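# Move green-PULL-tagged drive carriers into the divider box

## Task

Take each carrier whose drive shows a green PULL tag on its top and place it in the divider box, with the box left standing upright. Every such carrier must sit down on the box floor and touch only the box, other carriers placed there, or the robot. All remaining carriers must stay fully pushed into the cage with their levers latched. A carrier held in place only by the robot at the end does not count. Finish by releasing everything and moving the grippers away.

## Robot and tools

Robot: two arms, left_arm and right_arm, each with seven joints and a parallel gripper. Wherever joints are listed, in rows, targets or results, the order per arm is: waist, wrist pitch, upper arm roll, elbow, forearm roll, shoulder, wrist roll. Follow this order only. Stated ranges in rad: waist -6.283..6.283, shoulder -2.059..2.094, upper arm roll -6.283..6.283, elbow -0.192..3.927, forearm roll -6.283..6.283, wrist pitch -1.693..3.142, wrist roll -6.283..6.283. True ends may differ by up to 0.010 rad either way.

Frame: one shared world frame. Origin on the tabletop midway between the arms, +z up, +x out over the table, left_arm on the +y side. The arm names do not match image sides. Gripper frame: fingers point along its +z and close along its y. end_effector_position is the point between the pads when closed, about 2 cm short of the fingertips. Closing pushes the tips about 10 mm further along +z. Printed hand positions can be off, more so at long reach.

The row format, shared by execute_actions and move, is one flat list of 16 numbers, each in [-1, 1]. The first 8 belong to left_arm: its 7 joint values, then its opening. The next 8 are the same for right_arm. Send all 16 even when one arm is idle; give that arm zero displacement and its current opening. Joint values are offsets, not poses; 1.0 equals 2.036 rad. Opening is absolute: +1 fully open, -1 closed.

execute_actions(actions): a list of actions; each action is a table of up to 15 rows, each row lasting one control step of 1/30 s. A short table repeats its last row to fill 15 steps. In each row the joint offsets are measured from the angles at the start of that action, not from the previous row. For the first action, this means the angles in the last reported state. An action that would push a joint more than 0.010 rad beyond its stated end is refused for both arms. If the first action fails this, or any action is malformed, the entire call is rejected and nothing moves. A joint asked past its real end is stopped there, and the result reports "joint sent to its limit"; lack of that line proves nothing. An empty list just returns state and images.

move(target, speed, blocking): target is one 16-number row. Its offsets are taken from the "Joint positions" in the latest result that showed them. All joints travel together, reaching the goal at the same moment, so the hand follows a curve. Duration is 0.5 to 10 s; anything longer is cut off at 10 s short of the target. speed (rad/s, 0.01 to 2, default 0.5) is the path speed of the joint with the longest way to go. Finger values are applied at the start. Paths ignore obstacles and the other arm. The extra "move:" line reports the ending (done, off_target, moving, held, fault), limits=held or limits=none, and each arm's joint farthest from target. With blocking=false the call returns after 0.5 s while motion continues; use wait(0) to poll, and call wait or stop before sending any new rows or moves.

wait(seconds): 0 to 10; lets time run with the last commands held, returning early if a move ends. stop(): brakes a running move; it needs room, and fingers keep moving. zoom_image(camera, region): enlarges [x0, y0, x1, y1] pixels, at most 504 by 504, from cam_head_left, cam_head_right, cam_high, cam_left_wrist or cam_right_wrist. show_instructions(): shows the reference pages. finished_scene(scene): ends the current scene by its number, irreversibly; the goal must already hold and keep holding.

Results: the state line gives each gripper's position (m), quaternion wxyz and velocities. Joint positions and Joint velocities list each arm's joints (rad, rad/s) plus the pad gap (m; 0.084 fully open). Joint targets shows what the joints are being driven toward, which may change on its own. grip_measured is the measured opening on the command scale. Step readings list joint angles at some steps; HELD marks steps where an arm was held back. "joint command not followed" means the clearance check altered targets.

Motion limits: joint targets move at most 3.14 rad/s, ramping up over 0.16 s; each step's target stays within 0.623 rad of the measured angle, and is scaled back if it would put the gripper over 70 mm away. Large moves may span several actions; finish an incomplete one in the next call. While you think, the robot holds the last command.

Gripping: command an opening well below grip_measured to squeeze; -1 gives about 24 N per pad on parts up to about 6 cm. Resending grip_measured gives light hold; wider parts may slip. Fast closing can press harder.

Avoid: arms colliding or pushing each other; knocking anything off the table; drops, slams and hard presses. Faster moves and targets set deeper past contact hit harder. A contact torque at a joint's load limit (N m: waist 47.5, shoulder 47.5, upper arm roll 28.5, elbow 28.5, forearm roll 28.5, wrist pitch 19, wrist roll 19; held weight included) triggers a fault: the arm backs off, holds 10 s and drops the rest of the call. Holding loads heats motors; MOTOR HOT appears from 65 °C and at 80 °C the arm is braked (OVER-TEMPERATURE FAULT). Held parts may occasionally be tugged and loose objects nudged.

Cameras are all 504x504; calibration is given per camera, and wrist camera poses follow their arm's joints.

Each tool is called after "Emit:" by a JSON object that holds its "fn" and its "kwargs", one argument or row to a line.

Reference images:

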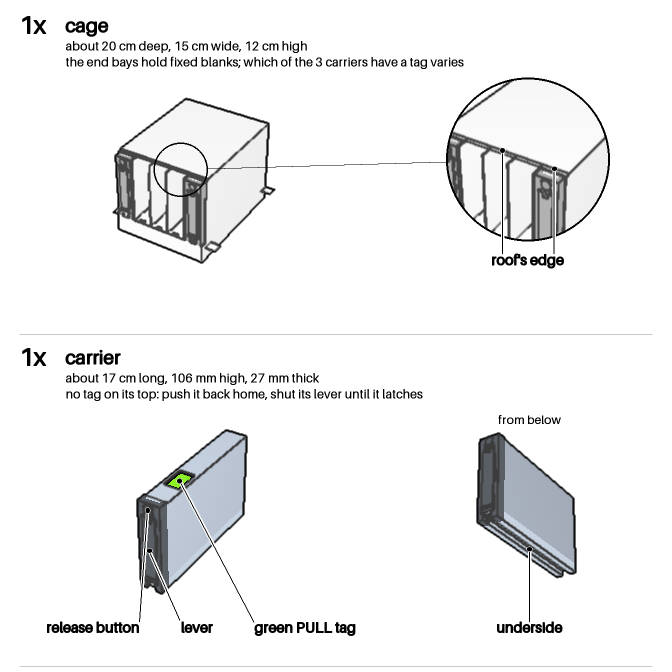

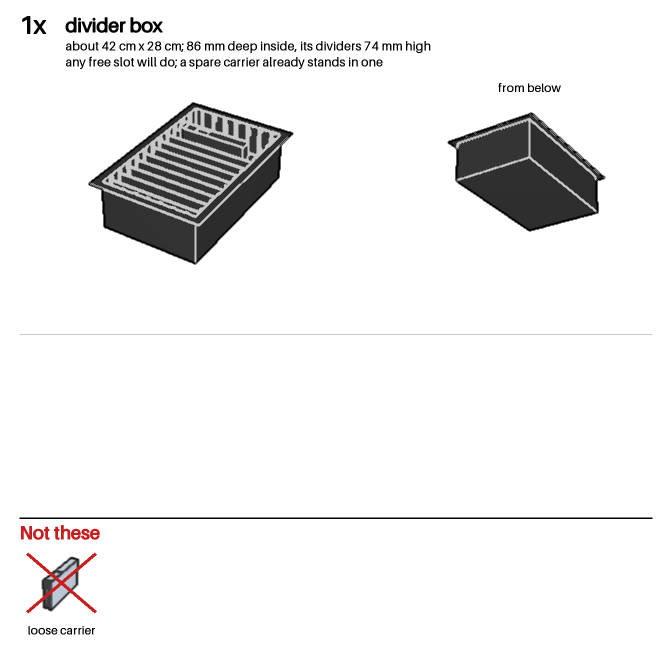

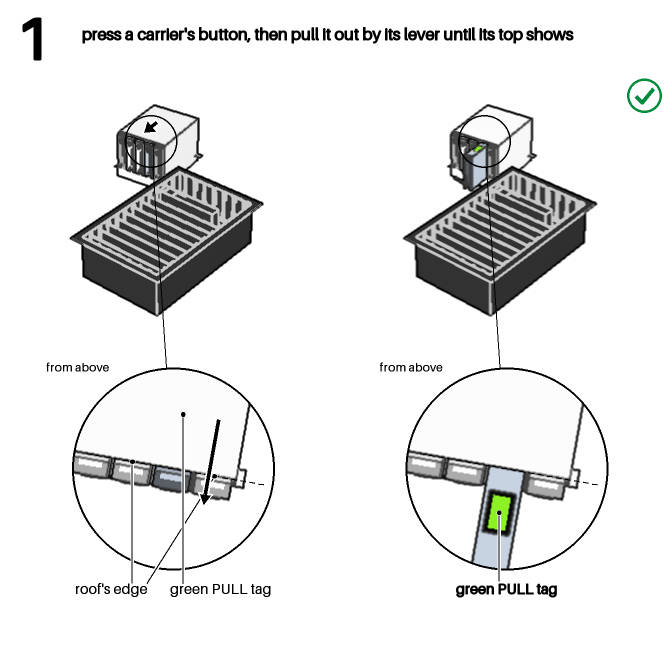

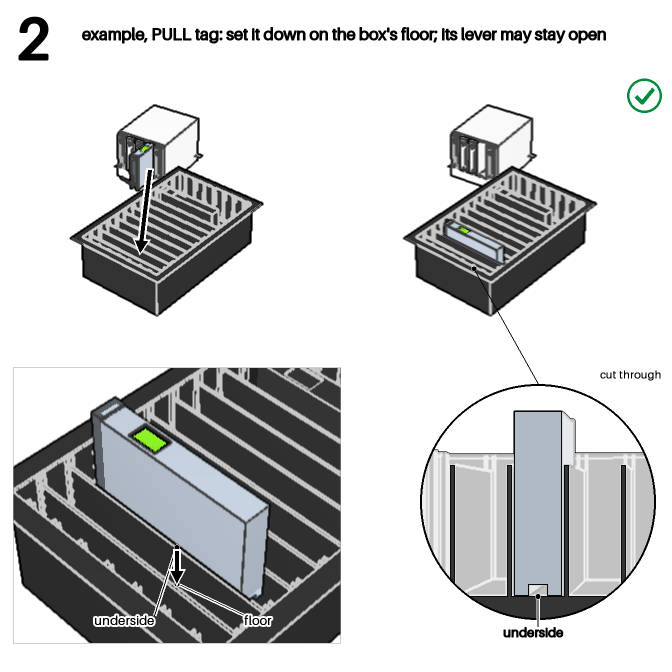

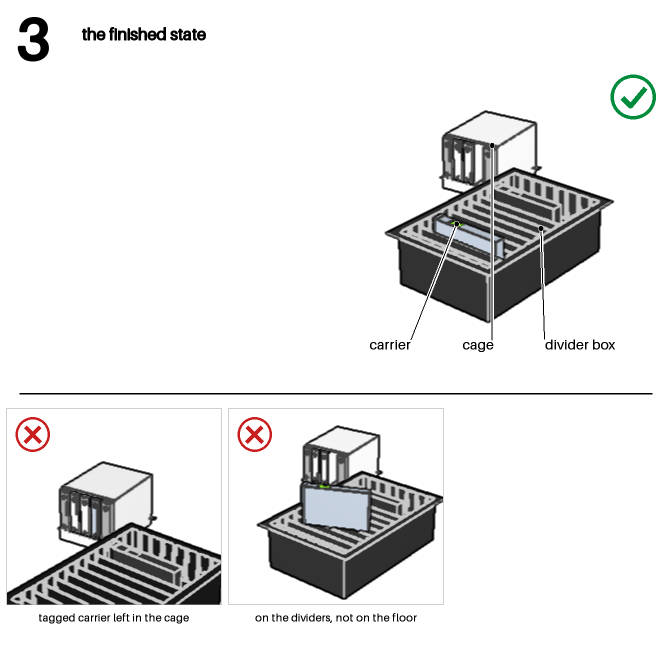

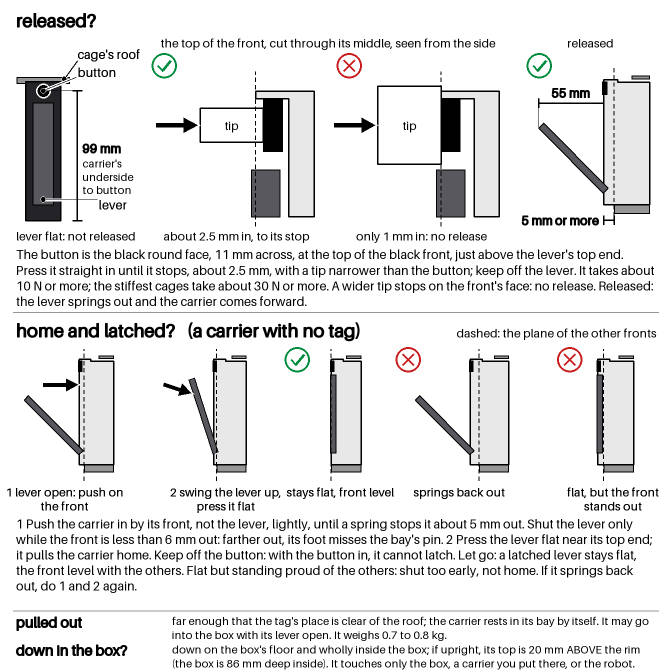

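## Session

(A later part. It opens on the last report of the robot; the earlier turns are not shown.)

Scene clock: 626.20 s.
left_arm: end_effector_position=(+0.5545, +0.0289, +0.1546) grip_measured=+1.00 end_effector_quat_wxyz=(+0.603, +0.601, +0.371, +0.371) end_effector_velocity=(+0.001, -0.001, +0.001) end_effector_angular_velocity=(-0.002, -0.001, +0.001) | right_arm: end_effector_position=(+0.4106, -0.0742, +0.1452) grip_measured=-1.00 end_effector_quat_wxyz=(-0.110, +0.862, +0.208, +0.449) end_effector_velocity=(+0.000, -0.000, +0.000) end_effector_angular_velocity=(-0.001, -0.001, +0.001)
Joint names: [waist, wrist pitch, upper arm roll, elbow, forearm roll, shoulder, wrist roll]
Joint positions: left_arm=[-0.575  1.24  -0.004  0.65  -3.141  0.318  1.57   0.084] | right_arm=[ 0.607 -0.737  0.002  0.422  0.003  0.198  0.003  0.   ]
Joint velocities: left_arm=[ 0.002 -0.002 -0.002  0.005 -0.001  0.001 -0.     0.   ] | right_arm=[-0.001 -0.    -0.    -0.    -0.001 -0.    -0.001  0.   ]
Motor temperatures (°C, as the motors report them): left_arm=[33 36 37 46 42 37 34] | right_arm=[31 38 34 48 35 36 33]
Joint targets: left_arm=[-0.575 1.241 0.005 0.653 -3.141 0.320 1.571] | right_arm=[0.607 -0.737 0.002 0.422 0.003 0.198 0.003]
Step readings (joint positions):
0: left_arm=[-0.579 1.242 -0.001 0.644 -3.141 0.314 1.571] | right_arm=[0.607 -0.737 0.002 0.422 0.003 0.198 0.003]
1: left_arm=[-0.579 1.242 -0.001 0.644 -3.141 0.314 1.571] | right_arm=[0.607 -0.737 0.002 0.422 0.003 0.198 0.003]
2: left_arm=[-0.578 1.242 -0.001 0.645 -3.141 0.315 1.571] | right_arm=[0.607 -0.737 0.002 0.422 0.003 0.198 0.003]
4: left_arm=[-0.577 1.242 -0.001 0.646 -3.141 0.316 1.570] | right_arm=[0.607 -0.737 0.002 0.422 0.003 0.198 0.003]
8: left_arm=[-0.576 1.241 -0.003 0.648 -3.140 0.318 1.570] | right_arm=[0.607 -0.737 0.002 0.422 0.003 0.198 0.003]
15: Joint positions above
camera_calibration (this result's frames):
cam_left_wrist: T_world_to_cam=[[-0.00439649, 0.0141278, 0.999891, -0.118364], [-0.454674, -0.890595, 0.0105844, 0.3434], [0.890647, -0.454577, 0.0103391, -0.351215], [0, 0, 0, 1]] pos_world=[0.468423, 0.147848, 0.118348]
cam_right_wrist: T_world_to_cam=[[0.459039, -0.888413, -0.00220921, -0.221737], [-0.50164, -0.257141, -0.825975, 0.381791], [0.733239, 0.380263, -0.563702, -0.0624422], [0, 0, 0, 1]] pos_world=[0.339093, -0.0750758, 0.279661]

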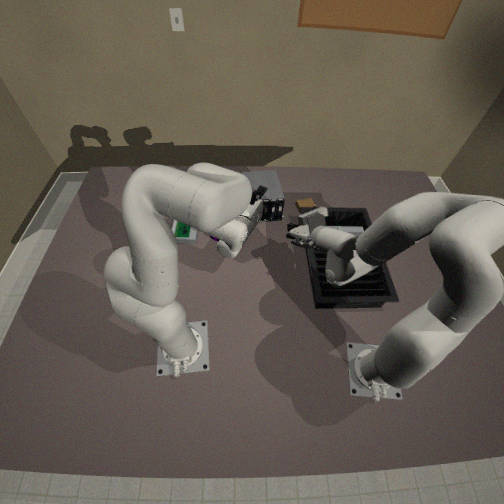

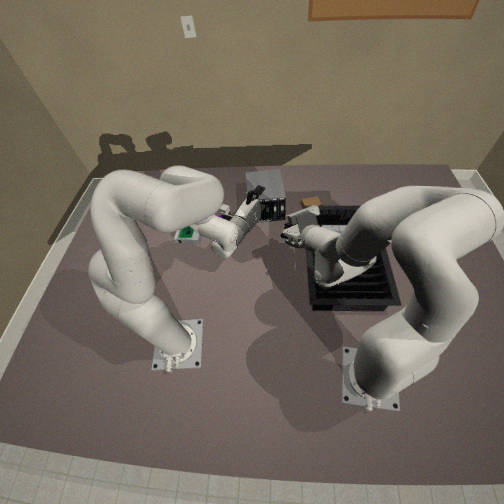

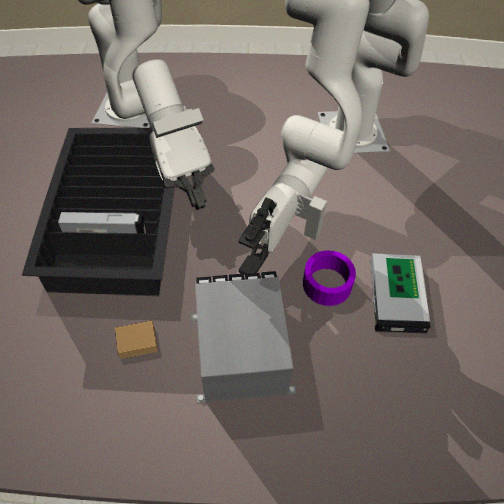

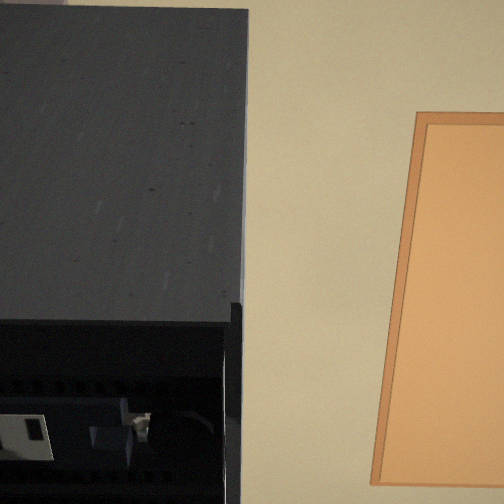

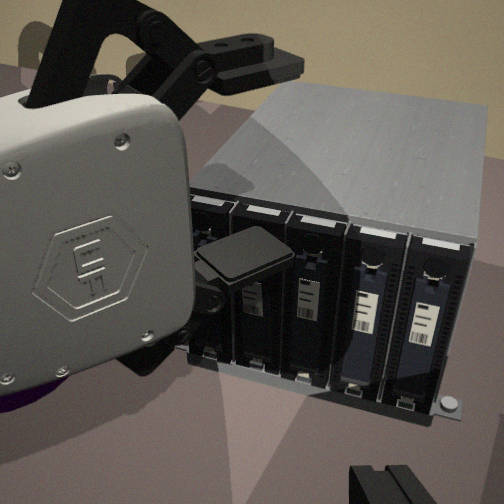

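Emit:
{"fn": "execute_actions", "kwargs": {
  "actions": [
    [[-0.0034,0.001,0.002,-0.0069,0,-0.0054,0,1,0,0,0,0,0,0,0,-1]]
  ]
}}

Scene clock: 629.37 s.
left_arm: end_effector_position=(+0.5520, +0.0306, +0.1553) grip_measured=+1.00 end_effector_quat_wxyz=(+0.602, +0.602, +0.371, +0.371) end_effector_velocity=(-0.002, +0.005, +0.001) end_effector_angular_velocity=(+0.003, -0.005, +0.007) | right_arm: end_effector_position=(+0.4106, -0.0742, +0.1452) grip_measured=-1.00 end_effector_quat_wxyz=(-0.110, +0.862, +0.208, +0.449) end_effector_velocity=(+0.000, -0.000, +0.000) end_effector_angular_velocity=(+0.000, +0.000, -0.002)
Joint names: [waist, wrist pitch, upper arm roll, elbow, forearm roll, shoulder, wrist roll]
Joint positions: left_arm=[-0.581  1.242  0.002  0.639 -3.141  0.309  1.57   0.084] | right_arm=[ 0.607 -0.737  0.002  0.422  0.003  0.198  0.003  0.   ]
Joint velocities: left_arm=[-0.001  0.01   0.007 -0.018 -0.002 -0.011  0.004  0.   ] | right_arm=[-0.001  0.     0.     0.001  0.001  0.     0.     0.   ]
Motor temperatures (°C, as the motors report them): left_arm=[33 36 38 48 42 37 34] | right_arm=[31 38 34 48 35 36 33]
Joint targets: left_arm=[-0.582 1.242 0.000 0.636 -3.141 0.307 1.570] | right_arm=[0.607 -0.737 0.002 0.422 0.003 0.198 0.003]
Step readings (joint positions):
0: left_arm=[-0.575 1.241 -0.004 0.650 -3.141 0.318 1.570] | right_arm=[0.607 -0.737 0.002 0.422 0.003 0.198 0.003]
1: left_arm=[-0.575 1.241 -0.004 0.650 -3.141 0.318 1.570] | right_arm=[0.607 -0.737 0.002 0.422 0.003 0.198 0.003]
2: left_arm=[-0.576 1.241 -0.004 0.649 -3.141 0.317 1.570] | right_arm=[0.607 -0.737 0.002 0.422 0.003 0.198 0.003]
4: left_arm=[-0.578 1.240 -0.003 0.646 -3.142 0.314 1.570] | right_arm=[0.607 -0.737 0.002 0.422 0.003 0.198 0.003]
8: left_arm=[-0.580 1.240 -0.000 0.644 -3.141 0.312 1.570] | right_arm=[0.607 -0.737 0.002 0.422 0.003 0.198 0.003]
15: Joint positions above
camera_calibration (this result's frames):
cam_left_wrist: T_world_to_cam=[[-0.004485, 0.0123344, 0.999914, -0.118946], [-0.454099, -0.890906, 0.00895295, 0.343671], [0.89094, -0.45402, 0.00959677, -0.348318], [0, 0, 0, 1]] pos_world=[0.465857, 0.149502, 0.119201]
cam_right_wrist: T_world_to_cam=[[0.459039, -0.888413, -0.00220917, -0.221737], [-0.50164, -0.257141, -0.825975, 0.381791], [0.733239, 0.380263, -0.563702, -0.0624422], [0, 0, 0, 1]] pos_world=[0.339093, -0.0750758, 0.279661]

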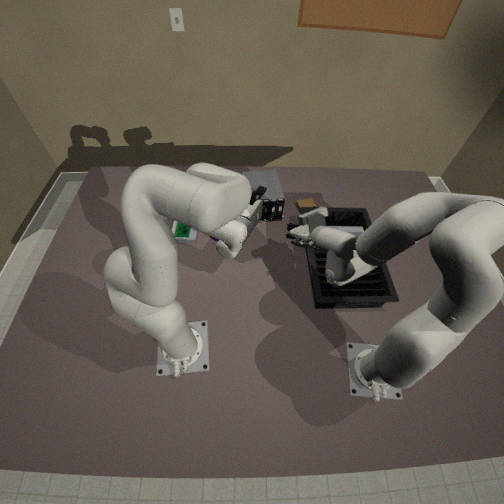

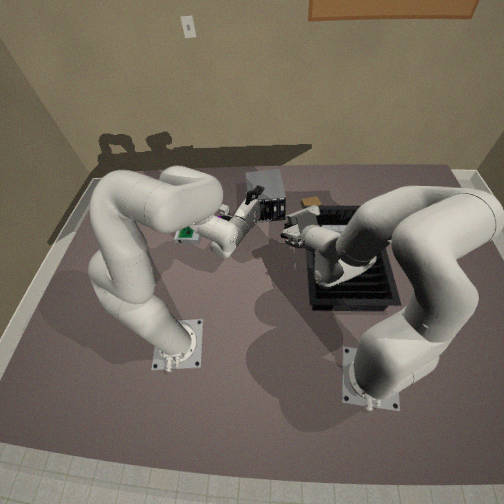

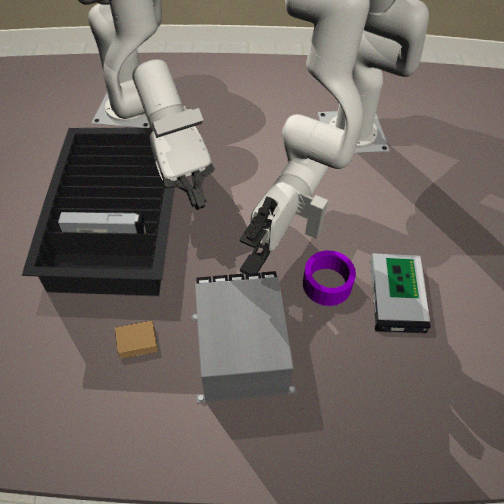

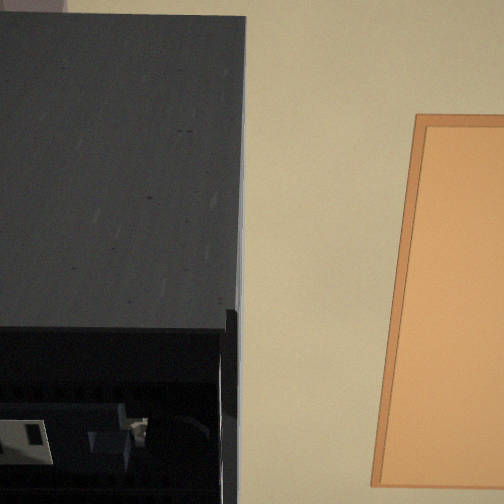

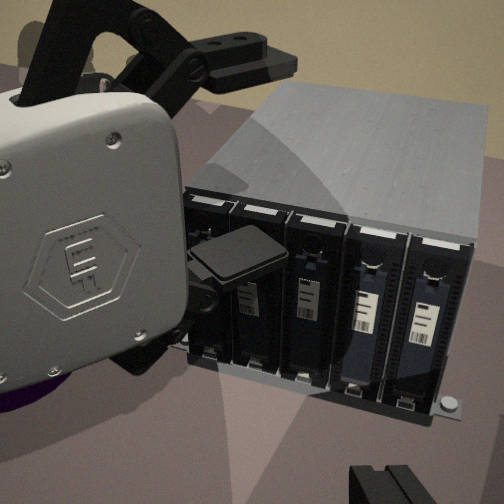

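Emit:
{"fn": "zoom_image", "kwargs": {
  "camera": "cam_right_wrist",
  "region": [150, 10, 330, 130]
}}

Region (150, 10, 330, 130) of cam_right_wrist's 504x504 image, scaled by 2.800, with more detail than that image has.

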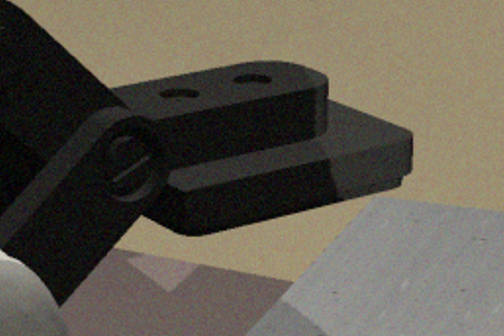

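Emit:
{"fn": "execute_actions", "kwargs": {
  "actions": [
    [[0.0002,-0.0021,-0.001,-0.0023,0,-0.0039,0,1,0,0,0,0,0,0,0,-1]]
  ]
}}

Emit:
{"fn": "zoom_image", "kwargs": {
  "camera": "cam_right_wrist",
  "region": [225, 200, 335, 260]
}}

Scene clock: 662.90 s.
left_arm: end_effector_position=(+0.5499, +0.0299, +0.1558) grip_measured=+1.00 end_effector_quat_wxyz=(+0.602, +0.603, +0.371, +0.369) end_effector_velocity=(-0.000, -0.000, +0.001) end_effector_angular_velocity=(-0.002, -0.001, -0.000) | right_arm: end_effector_position=(+0.4106, -0.0742, +0.1452) grip_measured=-1.00 end_effector_quat_wxyz=(-0.110, +0.862, +0.208, +0.449) end_effector_velocity=(-0.000, +0.000, +0.000) end_effector_angular_velocity=(+0.000, -0.001, +0.002)
Joint names: [waist, wrist pitch, upper arm roll, elbow, forearm roll, shoulder, wrist roll]
Joint positions: left_arm=[-0.581  1.237 -0.001  0.633 -3.141  0.302  1.57   0.084] | right_arm=[ 0.607 -0.737  0.002  0.422  0.003  0.198  0.003  0.   ]
Joint velocities: left_arm=[ 0.     0.002 -0.001 -0.001 -0.    -0.001 -0.001  0.   ] | right_arm=[ 0.    -0.001  0.    -0.001 -0.002 -0.     0.     0.   ]
Motor temperatures (°C, as the motors report them): left_arm=[32 36 35 43 42 38 34] | right_arm=[31 38 34 48 35 36 33]
Joint targets: left_arm=[-0.581 1.237 0.000 0.634 -3.141 0.301 1.570] | right_arm=[0.607 -0.737 0.002 0.422 0.003 0.198 0.003]
Step readings (joint positions):
0: left_arm=[-0.582 1.242 0.000 0.636 -3.141 0.307 1.570] | right_arm=[0.607 -0.737 0.002 0.422 0.003 0.198 0.003]
1: left_arm=[-0.582 1.242 0.000 0.636 -3.141 0.307 1.570] | right_arm=[0.607 -0.737 0.002 0.422 0.003 0.198 0.003]
2: left_arm=[-0.582 1.241 0.000 0.635 -3.141 0.306 1.570] | right_arm=[0.607 -0.737 0.002 0.422 0.003 0.198 0.003]
4: left_arm=[-0.582 1.239 -0.000 0.635 -3.141 0.304 1.570] | right_arm=[0.607 -0.737 0.002 0.422 0.003 0.198 0.003]
8: left_arm=[-0.581 1.237 -0.001 0.634 -3.141 0.303 1.570] | right_arm=[0.607 -0.737 0.002 0.422 0.003 0.198 0.003]
15: Joint positions above
camera_calibration (this result's frames):
cam_left_wrist: T_world_to_cam=[[-0.00135485, 0.0116861, 0.999931, -0.121225], [-0.456354, -0.889744, 0.00978004, 0.343237], [0.889797, -0.45631, 0.00653849, -0.345546], [0, 0, 0, 1]] pos_world=[0.463939, 0.149134, 0.120119]
cam_right_wrist: T_world_to_cam=[[0.459039, -0.888413, -0.00220914, -0.221737], [-0.50164, -0.257141, -0.825976, 0.381791], [0.73324, 0.380263, -0.563702, -0.0624423], [0, 0, 0, 1]] pos_world=[0.339093, -0.0750759, 0.279661]

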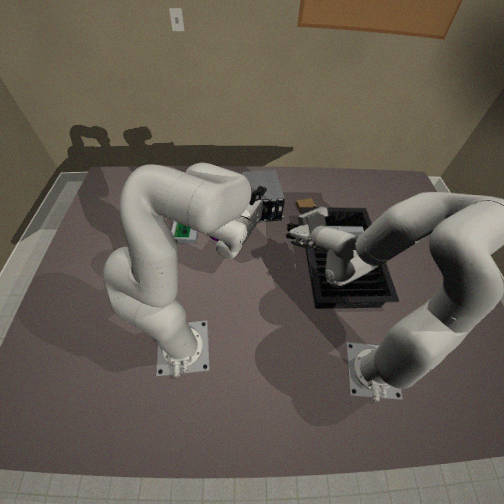

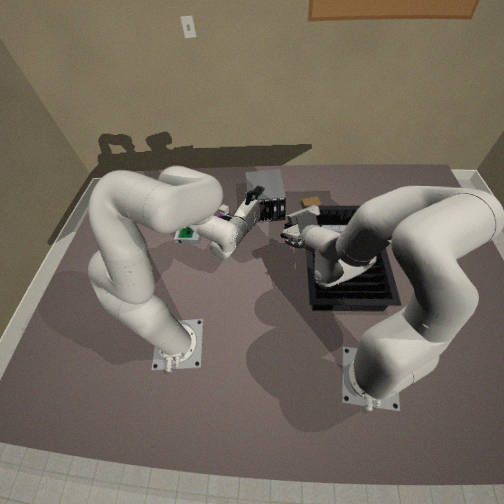

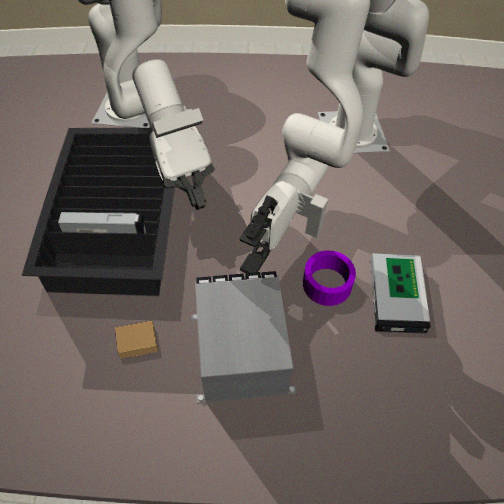

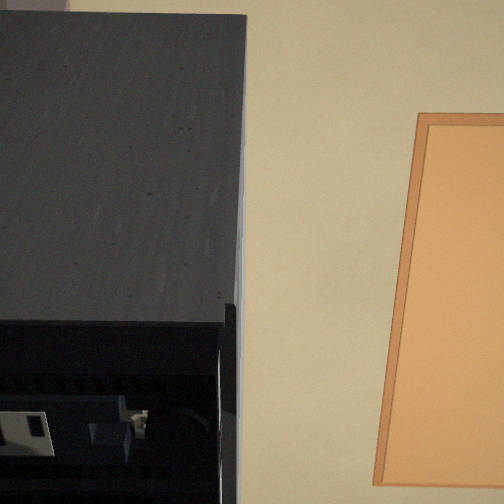

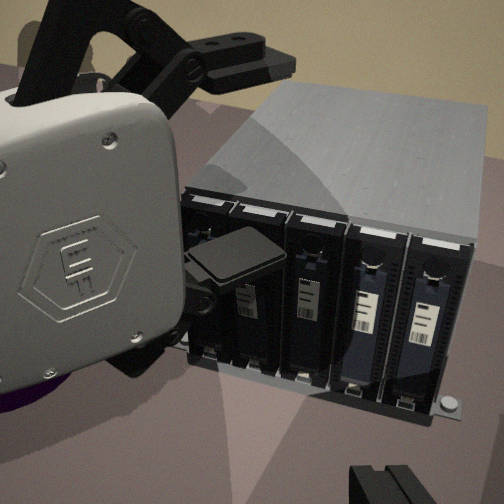

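Region (225, 200, 335, 260) of cam_right_wrist's 504x504 image, scaled by 4.582, with more detail than that image has; it fills the top 275 rows of this view, and the rest is white.

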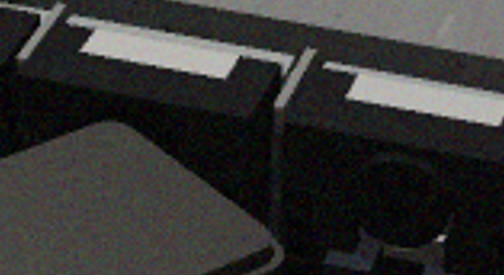

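Emit:
{"fn": "zoom_image", "kwargs": {
  "camera": "cam_right_wrist",
  "region": [170, 180, 350, 400]
}}

Region (170, 180, 350, 400) of cam_right_wrist's 504x504 image, scaled by 2.291, with more detail than that image has; it fills the left 412 columns of this view, and the rest is white.

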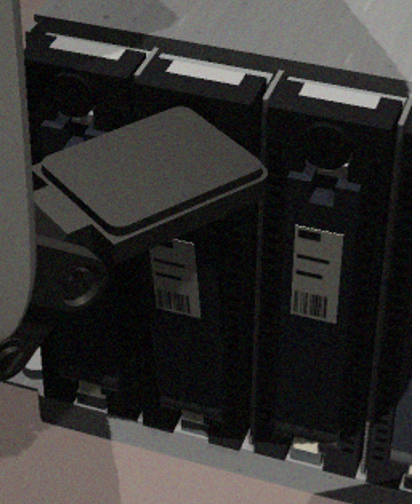

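Emit:
{"fn": "move", "kwargs": {
  "target": [0,0.0496,0,-0.1255,0,-0.0773,0,1,0,0,0,0,0,0,0,-1],
  "speed": 0.3
}}

Scene clock: 675.00 s.
left_arm: end_effector_position=(+0.4849, +0.0628, +0.1582) grip_measured=+1.00 end_effector_quat_wxyz=(+0.603, +0.602, +0.370, +0.370) end_effector_velocity=(-0.000, +0.001, +0.000) end_effector_angular_velocity=(+0.000, -0.000, +0.002) | right_arm: end_effector_position=(+0.4106, -0.0742, +0.1452) grip_measured=-1.00 end_effector_quat_wxyz=(-0.110, +0.862, +0.208, +0.449) end_effector_velocity=(+0.000, -0.001, -0.000) end_effector_angular_velocity=(-0.000, +0.001, -0.002)
Joint names: [waist, wrist pitch, upper arm roll, elbow, forearm roll, shoulder, wrist roll]
Joint positions: left_arm=[-0.581  1.338 -0.     0.378 -3.141  0.145  1.57   0.084] | right_arm=[ 0.607 -0.737  0.002  0.422  0.003  0.198  0.003  0.   ]
Joint velocities: left_arm=[ 0.     0.001  0.002 -0.002 -0.    -0.002 -0.     0.   ] | right_arm=[-0.002  0.001 -0.     0.    -0.     0.     0.     0.   ]
Motor temperatures (°C, as the motors report them): left_arm=[33 36 36 45 42 38 34] | right_arm=[31 38 34 48 35 36 33]
Joint targets: left_arm=[-0.581 1.338 -0.001 0.378 -3.141 0.144 1.570] | right_arm=[0.607 -0.737 0.002 0.422 0.003 0.198 0.003]
move: done; limits=none; left_arm: farthest joint: the upper arm roll, 0.001 radians from its target (0.001 radians at the start); right_arm: farthest joint: the waist, 0.000 radians from its target (0.000 radians at the start)
camera_calibration (this result's frames):
cam_left_wrist: T_world_to_cam=[[-0.0040247, 0.0129873, 0.999908, -0.122815], [-0.456389, -0.889727, 0.00971925, 0.342826], [0.889771, -0.456308, 0.00950815, -0.273125], [0, 0, 0, 1]] pos_world=[0.398986, 0.181988, 0.122068]
cam_right_wrist: T_world_to_cam=[[0.459039, -0.888413, -0.00220904, -0.221738], [-0.50164, -0.257142, -0.825976, 0.381791], [0.733239, 0.380263, -0.563702, -0.0624423], [0, 0, 0, 1]] pos_world=[0.339093, -0.0750758, 0.279661]

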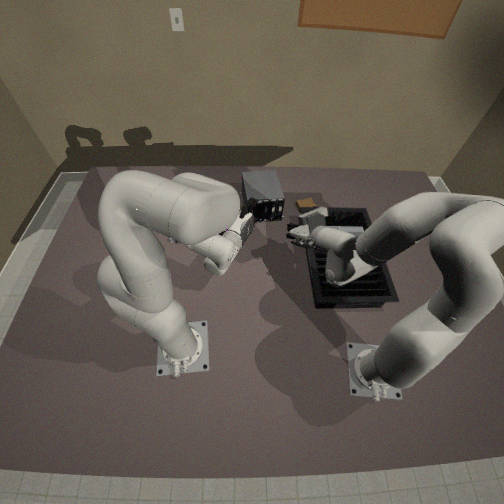

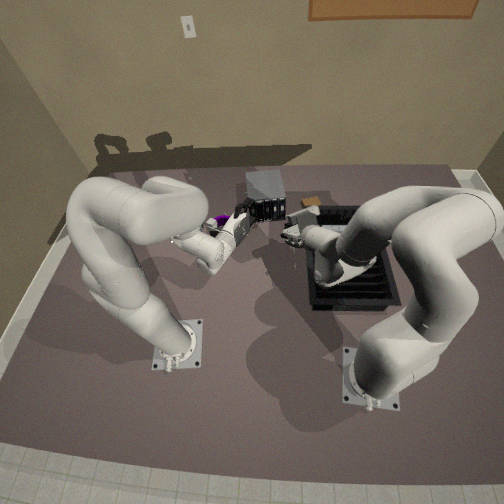

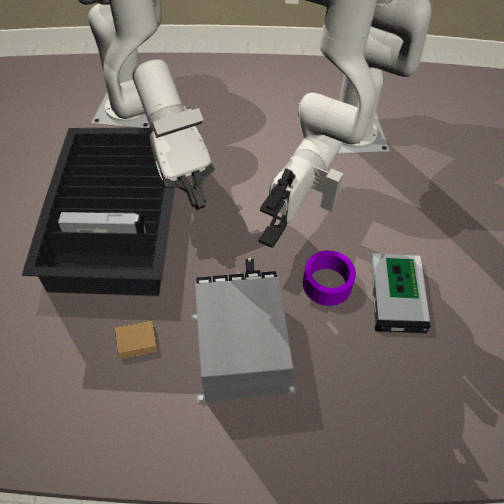

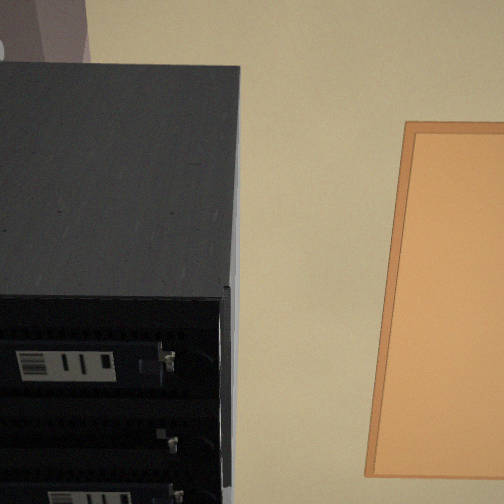

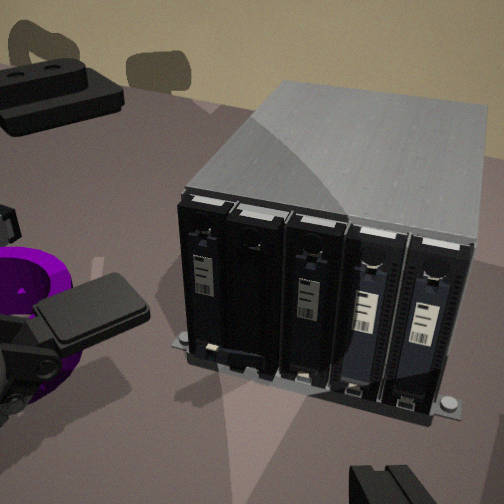

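Emit:
{"fn": "zoom_image", "kwargs": {
  "camera": "cam_right_wrist",
  "region": [160, 190, 340, 400]
}}

Emit:
{"fn": "zoom_image", "kwargs": {
  "camera": "cam_high",
  "region": [180, 220, 320, 320]
}}

Region (160, 190, 340, 400) of cam_right_wrist's 504x504 image, scaled by 2.400, with more detail than that image has; it fills the left 432 columns of this view, and the rest is white.

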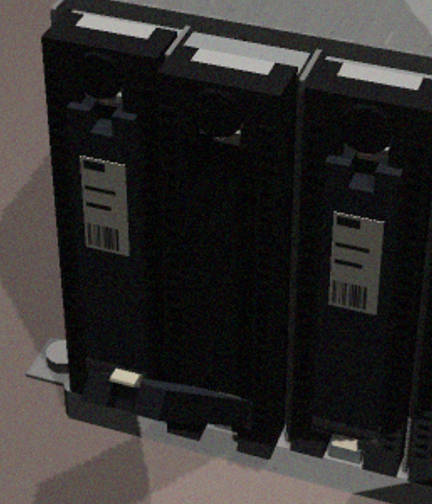

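Region (180, 220, 320, 320) of cam_high's 504x504 image, scaled by 3.600, with more detail than that image has; it fills the top 360 rows of this view, and the rest is white.

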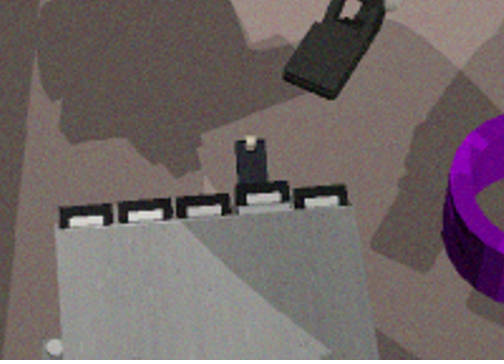

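Emit:
{"fn": "execute_actions", "kwargs": {
  "actions": []
}}

Scene clock: 737.23 s.
left_arm: end_effector_position=(+0.4848, +0.0629, +0.1581) grip_measured=+1.00 end_effector_quat_wxyz=(+0.603, +0.602, +0.371, +0.370) end_effector_velocity=(-0.001, -0.001, -0.000) end_effector_angular_velocity=(+0.000, +0.001, -0.002) | right_arm: end_effector_position=(+0.4106, -0.0742, +0.1452) grip_measured=-1.00 end_effector_quat_wxyz=(-0.110, +0.862, +0.208, +0.449) end_effector_velocity=(+0.000, -0.001, -0.000) end_effector_angular_velocity=(-0.000, +0.000, -0.002)
Joint names: [waist, wrist pitch, upper arm roll, elbow, forearm roll, shoulder, wrist roll]
Joint positions: left_arm=[-0.581  1.338 -0.001  0.378 -3.141  0.144  1.57   0.084] | right_arm=[ 0.607 -0.737  0.002  0.422  0.003  0.198  0.003  0.   ]
Joint velocities: left_arm=[ 0.    -0.    -0.002 -0.001  0.    -0.    -0.     0.   ] | right_arm=[-0.003 -0.001  0.    -0.002  0.    -0.    -0.     0.   ]
Motor temperatures (°C, as the motors report them): left_arm=[32 36 34 41 42 38 34] | right_arm=[31 38 34 48 35 37 33]
Joint targets: left_arm=[-0.581 1.338 -0.001 0.378 -3.141 0.144 1.570] | right_arm=[0.607 -0.737 0.002 0.422 0.003 0.198 0.003]
camera_calibration (this result's frames):
cam_left_wrist: T_world_to_cam=[[-0.00391676, 0.0129344, 0.999909, -0.122827], [-0.456403, -0.88972, 0.00972129, 0.342824], [0.889765, -0.456323, 0.00938813, -0.272982], [0, 0, 0, 1]] pos_world=[0.398874, 0.182038, 0.122046]
cam_right_wrist: T_world_to_cam=[[0.459039, -0.888413, -0.00220914, -0.221737], [-0.50164, -0.257141, -0.825975, 0.381791], [0.733239, 0.380263, -0.563702, -0.0624422], [0, 0, 0, 1]] pos_world=[0.339093, -0.0750758, 0.279661]

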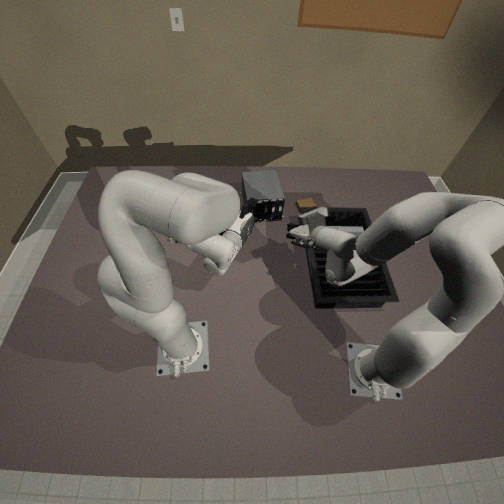

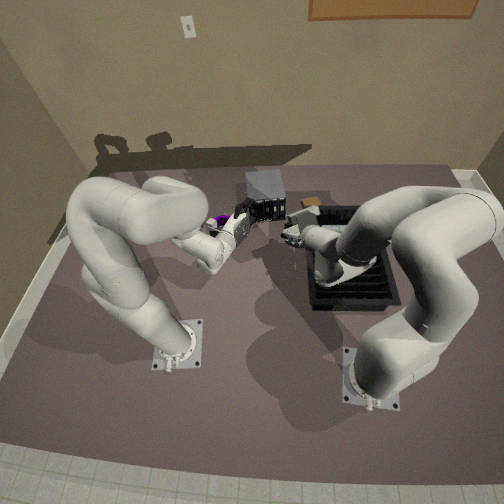

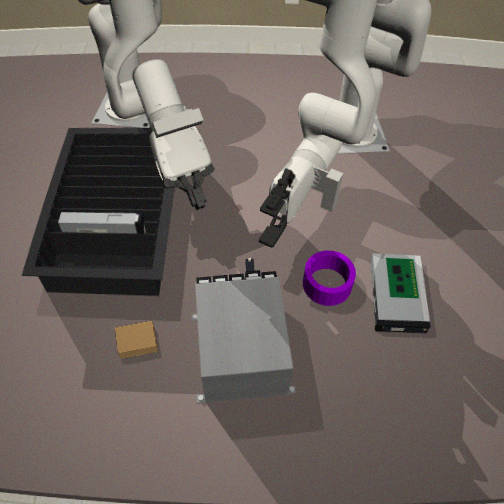

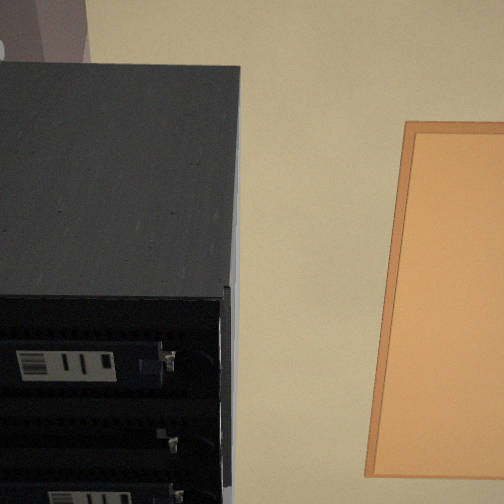

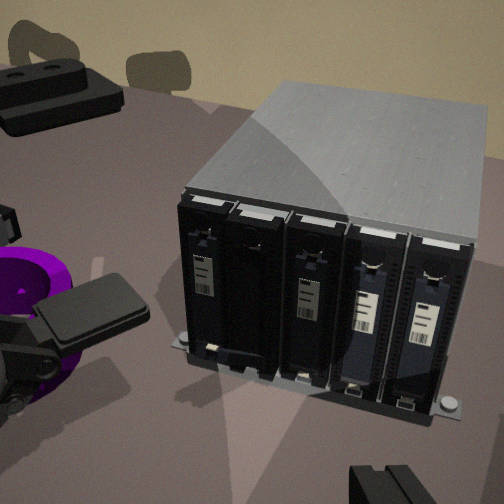

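Emit:
{"fn": "zoom_image", "kwargs": {
  "camera": "cam_right_wrist",
  "region": [160, 180, 480, 430]
}}

Emit:
{"fn": "zoom_image", "kwargs": {
  "camera": "cam_high",
  "region": [180, 230, 320, 320]
}}

Region (160, 180, 480, 430) of cam_right_wrist's 504x504 image, scaled by 1.575, with more detail than that image has; it fills the top 394 rows of this view, and the rest is white.

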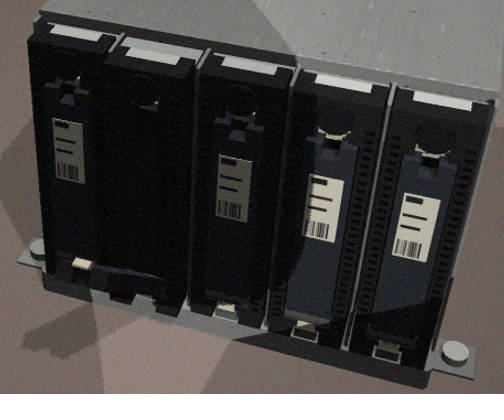

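Region (180, 230, 320, 320) of cam_high's 504x504 image, scaled by 3.600, with more detail than that image has; it fills the top 324 rows of this view, and the rest is white.

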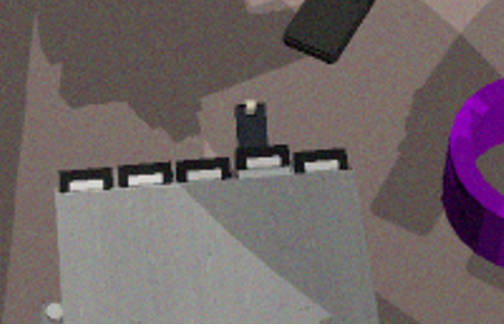

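Emit:
{"fn": "move", "kwargs": {
  "target": [-0.0221,-0.0572,0.0005,0.1493,0,0.0926,0,1, 0,0,0,0,0,0,0,-1],
  "speed": 0.3
}}

Scene clock: 749.13 s.
left_arm: end_effector_position=(+0.5492, +0.0008, +0.1553) grip_measured=+1.00 end_effector_quat_wxyz=(+0.610, +0.611, +0.357, +0.356) end_effector_velocity=(+0.001, +0.001, -0.000) end_effector_angular_velocity=(+0.000, -0.000, +0.002) | right_arm: end_effector_position=(+0.4106, -0.0742, +0.1452) grip_measured=-1.00 end_effector_quat_wxyz=(-0.110, +0.862, +0.208, +0.449) end_effector_velocity=(+0.001, -0.000, +0.000) end_effector_angular_velocity=(+0.001, -0.000, -0.002)
Joint names: [waist, wrist pitch, upper arm roll, elbow, forearm roll, shoulder, wrist roll]
Joint positions: left_arm=[-0.626  1.221 -0.     0.68  -3.141  0.332  1.57   0.084] | right_arm=[ 0.607 -0.737  0.002  0.422  0.003  0.198  0.003  0.   ]
Joint velocities: left_arm=[ 0.    -0.001  0.001  0.002 -0.     0.001 -0.     0.   ] | right_arm=[-0.001 -0.     0.     0.001  0.001 -0.     0.001  0.   ]
Motor temperatures (°C, as the motors report them): left_arm=[32 36 34 41 42 38 34] | right_arm=[31 38 34 48 35 37 33]
Joint targets: left_arm=[-0.626 1.221 0.001 0.682 -3.141 0.333 1.570] | right_arm=[0.607 -0.737 0.002 0.422 0.003 0.198 0.003]
move: done; limits=none; left_arm: farthest joint: the shoulder, 0.001 radians from its target (0.188 radians at the start); right_arm: farthest joint: the waist, 0.000 radians from its target (0.000 radians at the start)
camera_calibration (this result's frames):
cam_left_wrist: T_world_to_cam=[[-0.00244969, 0.0125915, 0.999918, -0.119722], [-0.495945, -0.8683, 0.00971906, 0.338725], [0.868351, -0.49588, 0.00837173, -0.34667], [0, 0, 0, 1]] pos_world=[0.468727, 0.123716, 0.119322]
cam_right_wrist: T_world_to_cam=[[0.459039, -0.888413, -0.00220898, -0.221738], [-0.50164, -0.257142, -0.825975, 0.381791], [0.733239, 0.380263, -0.563702, -0.0624422], [0, 0, 0, 1]] pos_world=[0.339093, -0.0750758, 0.279661]

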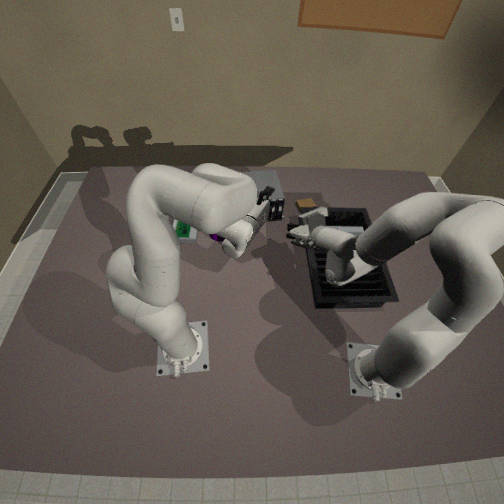

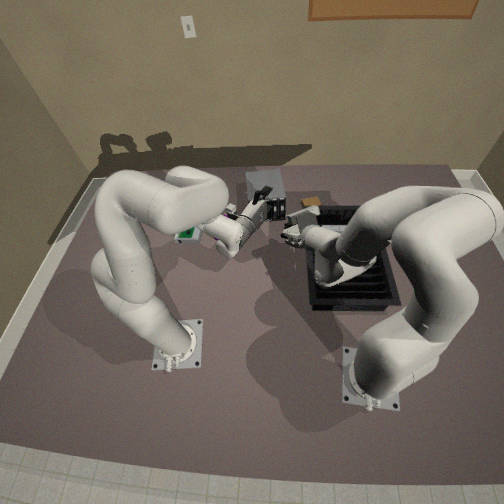

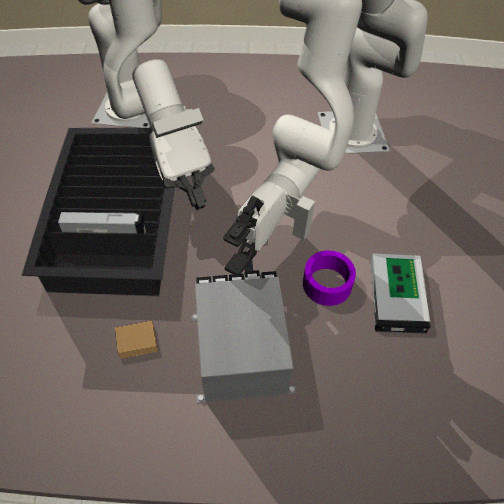

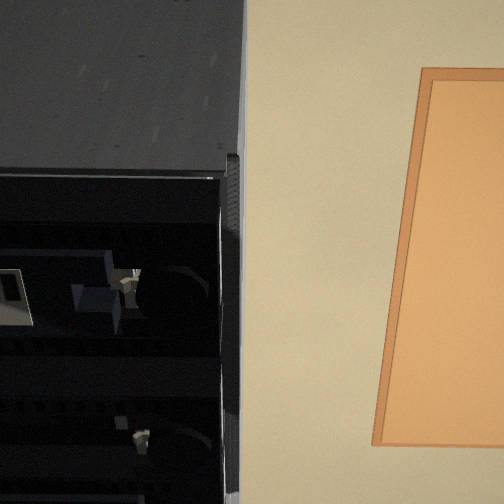

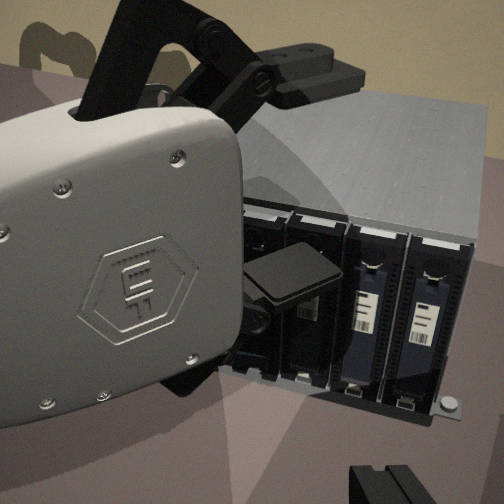

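Emit:
{"fn": "zoom_image", "kwargs": {
  "camera": "cam_right_wrist",
  "region": [255, 200, 365, 300]
}}

Region (255, 200, 365, 300) of cam_right_wrist's 504x504 image, scaled by 4.582, with more detail than that image has; it fills the top 458 rows of this view, and the rest is white.

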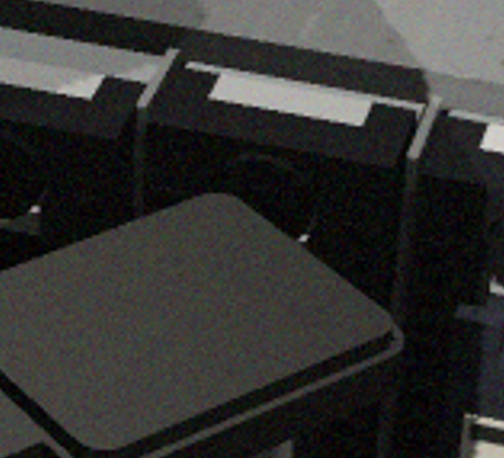

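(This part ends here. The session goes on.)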